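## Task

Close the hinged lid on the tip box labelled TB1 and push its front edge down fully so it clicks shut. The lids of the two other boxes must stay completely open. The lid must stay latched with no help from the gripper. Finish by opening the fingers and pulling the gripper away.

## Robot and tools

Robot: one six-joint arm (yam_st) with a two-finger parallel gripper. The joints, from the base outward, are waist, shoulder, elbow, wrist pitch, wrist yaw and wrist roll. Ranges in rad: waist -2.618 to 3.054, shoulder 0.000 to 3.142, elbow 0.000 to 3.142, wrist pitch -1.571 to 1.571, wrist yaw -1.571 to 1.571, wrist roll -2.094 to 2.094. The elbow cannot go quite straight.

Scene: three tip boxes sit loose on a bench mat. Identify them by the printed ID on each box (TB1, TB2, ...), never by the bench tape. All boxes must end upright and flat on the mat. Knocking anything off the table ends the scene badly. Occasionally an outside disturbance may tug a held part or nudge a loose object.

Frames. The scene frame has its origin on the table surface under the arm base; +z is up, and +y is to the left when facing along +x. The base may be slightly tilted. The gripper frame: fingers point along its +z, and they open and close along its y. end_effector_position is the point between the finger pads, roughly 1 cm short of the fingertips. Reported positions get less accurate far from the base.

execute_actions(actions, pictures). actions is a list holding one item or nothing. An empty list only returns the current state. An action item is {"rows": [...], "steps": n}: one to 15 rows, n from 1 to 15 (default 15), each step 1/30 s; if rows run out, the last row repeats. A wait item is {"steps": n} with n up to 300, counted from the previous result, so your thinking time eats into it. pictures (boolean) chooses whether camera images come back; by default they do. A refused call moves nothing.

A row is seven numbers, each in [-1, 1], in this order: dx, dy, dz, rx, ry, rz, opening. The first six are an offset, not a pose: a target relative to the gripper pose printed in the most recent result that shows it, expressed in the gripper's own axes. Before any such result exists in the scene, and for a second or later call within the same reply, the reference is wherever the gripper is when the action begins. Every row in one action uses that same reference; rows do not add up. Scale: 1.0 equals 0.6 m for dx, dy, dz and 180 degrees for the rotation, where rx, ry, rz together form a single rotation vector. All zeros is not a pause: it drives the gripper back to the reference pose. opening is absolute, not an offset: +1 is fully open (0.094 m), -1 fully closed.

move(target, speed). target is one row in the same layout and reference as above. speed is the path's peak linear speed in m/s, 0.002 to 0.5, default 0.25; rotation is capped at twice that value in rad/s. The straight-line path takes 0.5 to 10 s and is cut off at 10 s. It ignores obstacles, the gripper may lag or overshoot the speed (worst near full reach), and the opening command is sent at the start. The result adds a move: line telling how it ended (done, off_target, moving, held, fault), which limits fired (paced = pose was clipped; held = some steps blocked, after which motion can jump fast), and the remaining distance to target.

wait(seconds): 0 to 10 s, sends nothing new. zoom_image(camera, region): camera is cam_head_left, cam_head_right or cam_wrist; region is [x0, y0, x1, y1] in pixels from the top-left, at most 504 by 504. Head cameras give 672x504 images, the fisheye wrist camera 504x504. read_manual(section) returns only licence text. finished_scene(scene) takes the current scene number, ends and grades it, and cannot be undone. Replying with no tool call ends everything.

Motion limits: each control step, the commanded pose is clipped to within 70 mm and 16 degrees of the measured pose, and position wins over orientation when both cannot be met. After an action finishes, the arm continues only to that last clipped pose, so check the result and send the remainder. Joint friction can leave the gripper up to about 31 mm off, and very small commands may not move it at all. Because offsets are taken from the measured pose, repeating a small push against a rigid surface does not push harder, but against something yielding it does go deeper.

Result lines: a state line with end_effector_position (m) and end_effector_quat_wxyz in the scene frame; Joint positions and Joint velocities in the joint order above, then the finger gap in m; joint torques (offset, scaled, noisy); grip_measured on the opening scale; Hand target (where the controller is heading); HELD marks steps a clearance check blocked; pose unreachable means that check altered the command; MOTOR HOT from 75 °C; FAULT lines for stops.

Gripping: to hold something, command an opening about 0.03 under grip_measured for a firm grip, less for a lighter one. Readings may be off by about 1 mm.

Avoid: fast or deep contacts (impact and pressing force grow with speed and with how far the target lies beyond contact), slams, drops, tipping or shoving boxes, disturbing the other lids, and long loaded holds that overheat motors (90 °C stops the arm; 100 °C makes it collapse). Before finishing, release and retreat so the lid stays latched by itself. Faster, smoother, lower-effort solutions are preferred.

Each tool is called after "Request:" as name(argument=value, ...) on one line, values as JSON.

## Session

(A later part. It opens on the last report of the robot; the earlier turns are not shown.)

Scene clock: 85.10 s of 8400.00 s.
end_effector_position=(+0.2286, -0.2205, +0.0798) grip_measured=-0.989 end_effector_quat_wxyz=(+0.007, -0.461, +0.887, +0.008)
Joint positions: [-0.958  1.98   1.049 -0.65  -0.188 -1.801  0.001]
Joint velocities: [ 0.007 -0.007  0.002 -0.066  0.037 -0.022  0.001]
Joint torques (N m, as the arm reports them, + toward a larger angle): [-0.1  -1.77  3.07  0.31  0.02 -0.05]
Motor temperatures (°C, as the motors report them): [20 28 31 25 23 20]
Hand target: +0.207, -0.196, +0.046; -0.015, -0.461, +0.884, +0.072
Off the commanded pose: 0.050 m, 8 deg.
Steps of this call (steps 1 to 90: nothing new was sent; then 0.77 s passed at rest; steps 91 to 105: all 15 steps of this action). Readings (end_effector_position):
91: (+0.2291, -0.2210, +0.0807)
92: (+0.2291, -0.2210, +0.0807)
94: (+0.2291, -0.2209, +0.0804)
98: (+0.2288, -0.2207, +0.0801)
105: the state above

Request:
move(target=[0,0.045,-0.075,0.2,0,0,-1], speed=0.15)

Scene clock: 90.27 s of 8400.00 s.
end_effector_position=(+0.2116, -0.2117, +0.1273) grip_measured=-0.989 end_effector_quat_wxyz=(+0.143, -0.440, +0.844, -0.271)
Joint positions: [-1.103  1.451  0.398  0.075 -0.36  -1.783  0.001]
Joint velocities: [ 0.017 -0.007 -0.002  0.007  0.007 -0.007 -0.   ]
Joint torques (N m, as the arm reports them, + toward a larger angle): [-2.01 -5.66  4.27  1.59 -0.21  0.1 ]
Motor temperatures (°C, as the motors report them): [20 28 31 25 23 20]
Hand target: +0.207, -0.206, +0.124; +0.148, -0.434, +0.847, -0.267
Off the commanded pose: 0.008 m, 1 deg.
move: done

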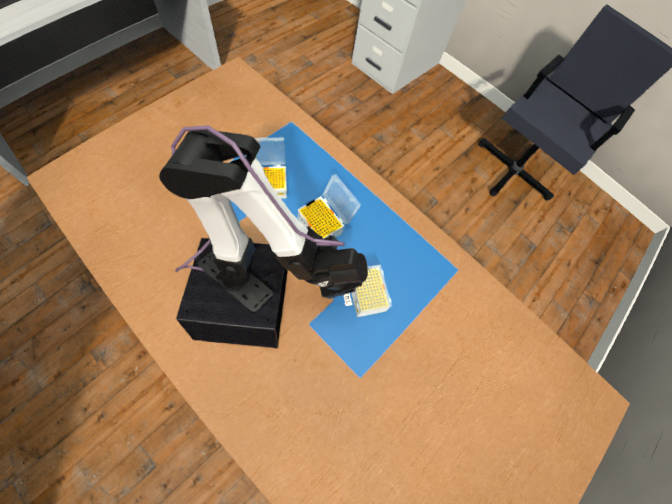

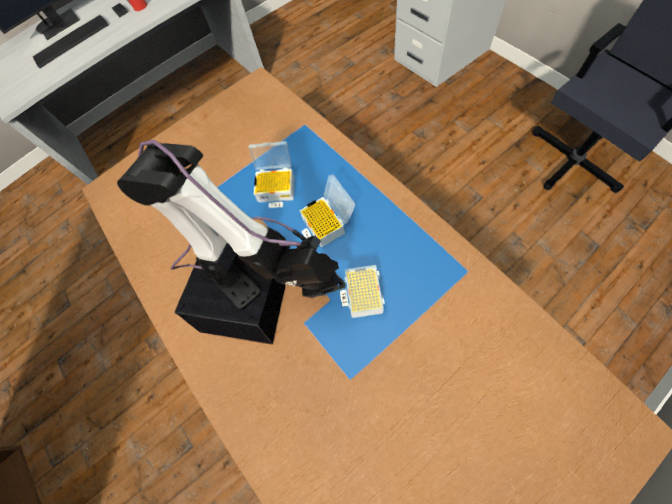

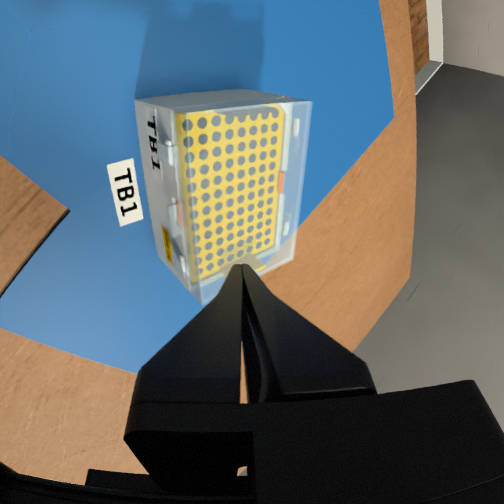

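Request:
zoom_image(camera="cam_wrist", region=[120, 80, 320, 310])

Region (120, 80, 320, 310) of cam_wrist's 504x504 image, scaled by 2.191, with more detail than that image has; it fills the left 438 columns of this view, and the rest is white.

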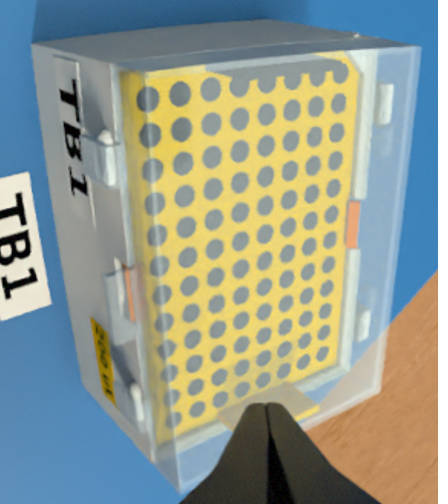

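Request:
move(target=[0,-0.1,-0.16,0,0,0,-1], speed=0.25)

Scene clock: 94.57 s of 8400.00 s.
end_effector_position=(+0.2037, -0.2058, +0.2351) grip_measured=-0.989 end_effector_quat_wxyz=(+0.139, -0.441, +0.844, -0.271)
Joint positions: [-1.207  1.15   0.694 -0.559 -0.409 -1.881  0.001]
Joint velocities: [-0.012 -0.007 -0.017 -0.007 -0.066 -0.007 -0.002]
Joint torques (N m, as the arm reports them, + toward a larger angle): [-1.82 -2.81 10.03  1.35 -0.22 -0.09]
Motor temperatures (°C, as the motors report them): [20 28 31 25 23 20]
Hand target: +0.205, -0.208, +0.240; +0.143, -0.440, +0.844, -0.271
Off the commanded pose: 0.006 m, 0 deg.
After step 90, 0.03 s passed at rest.
move: done

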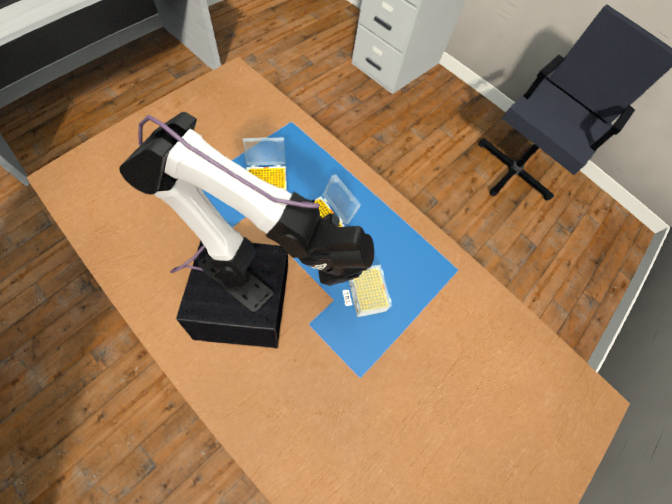

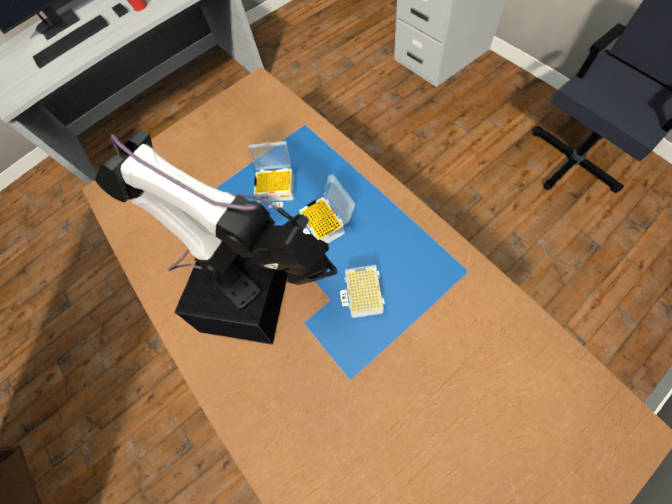

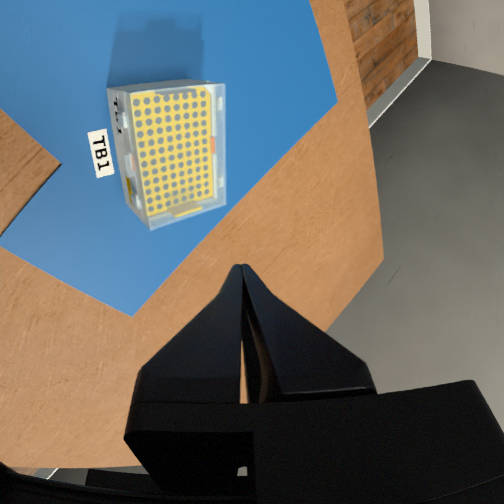

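Request:
finished_scene(scene=2)

The scene is finished: the task was done.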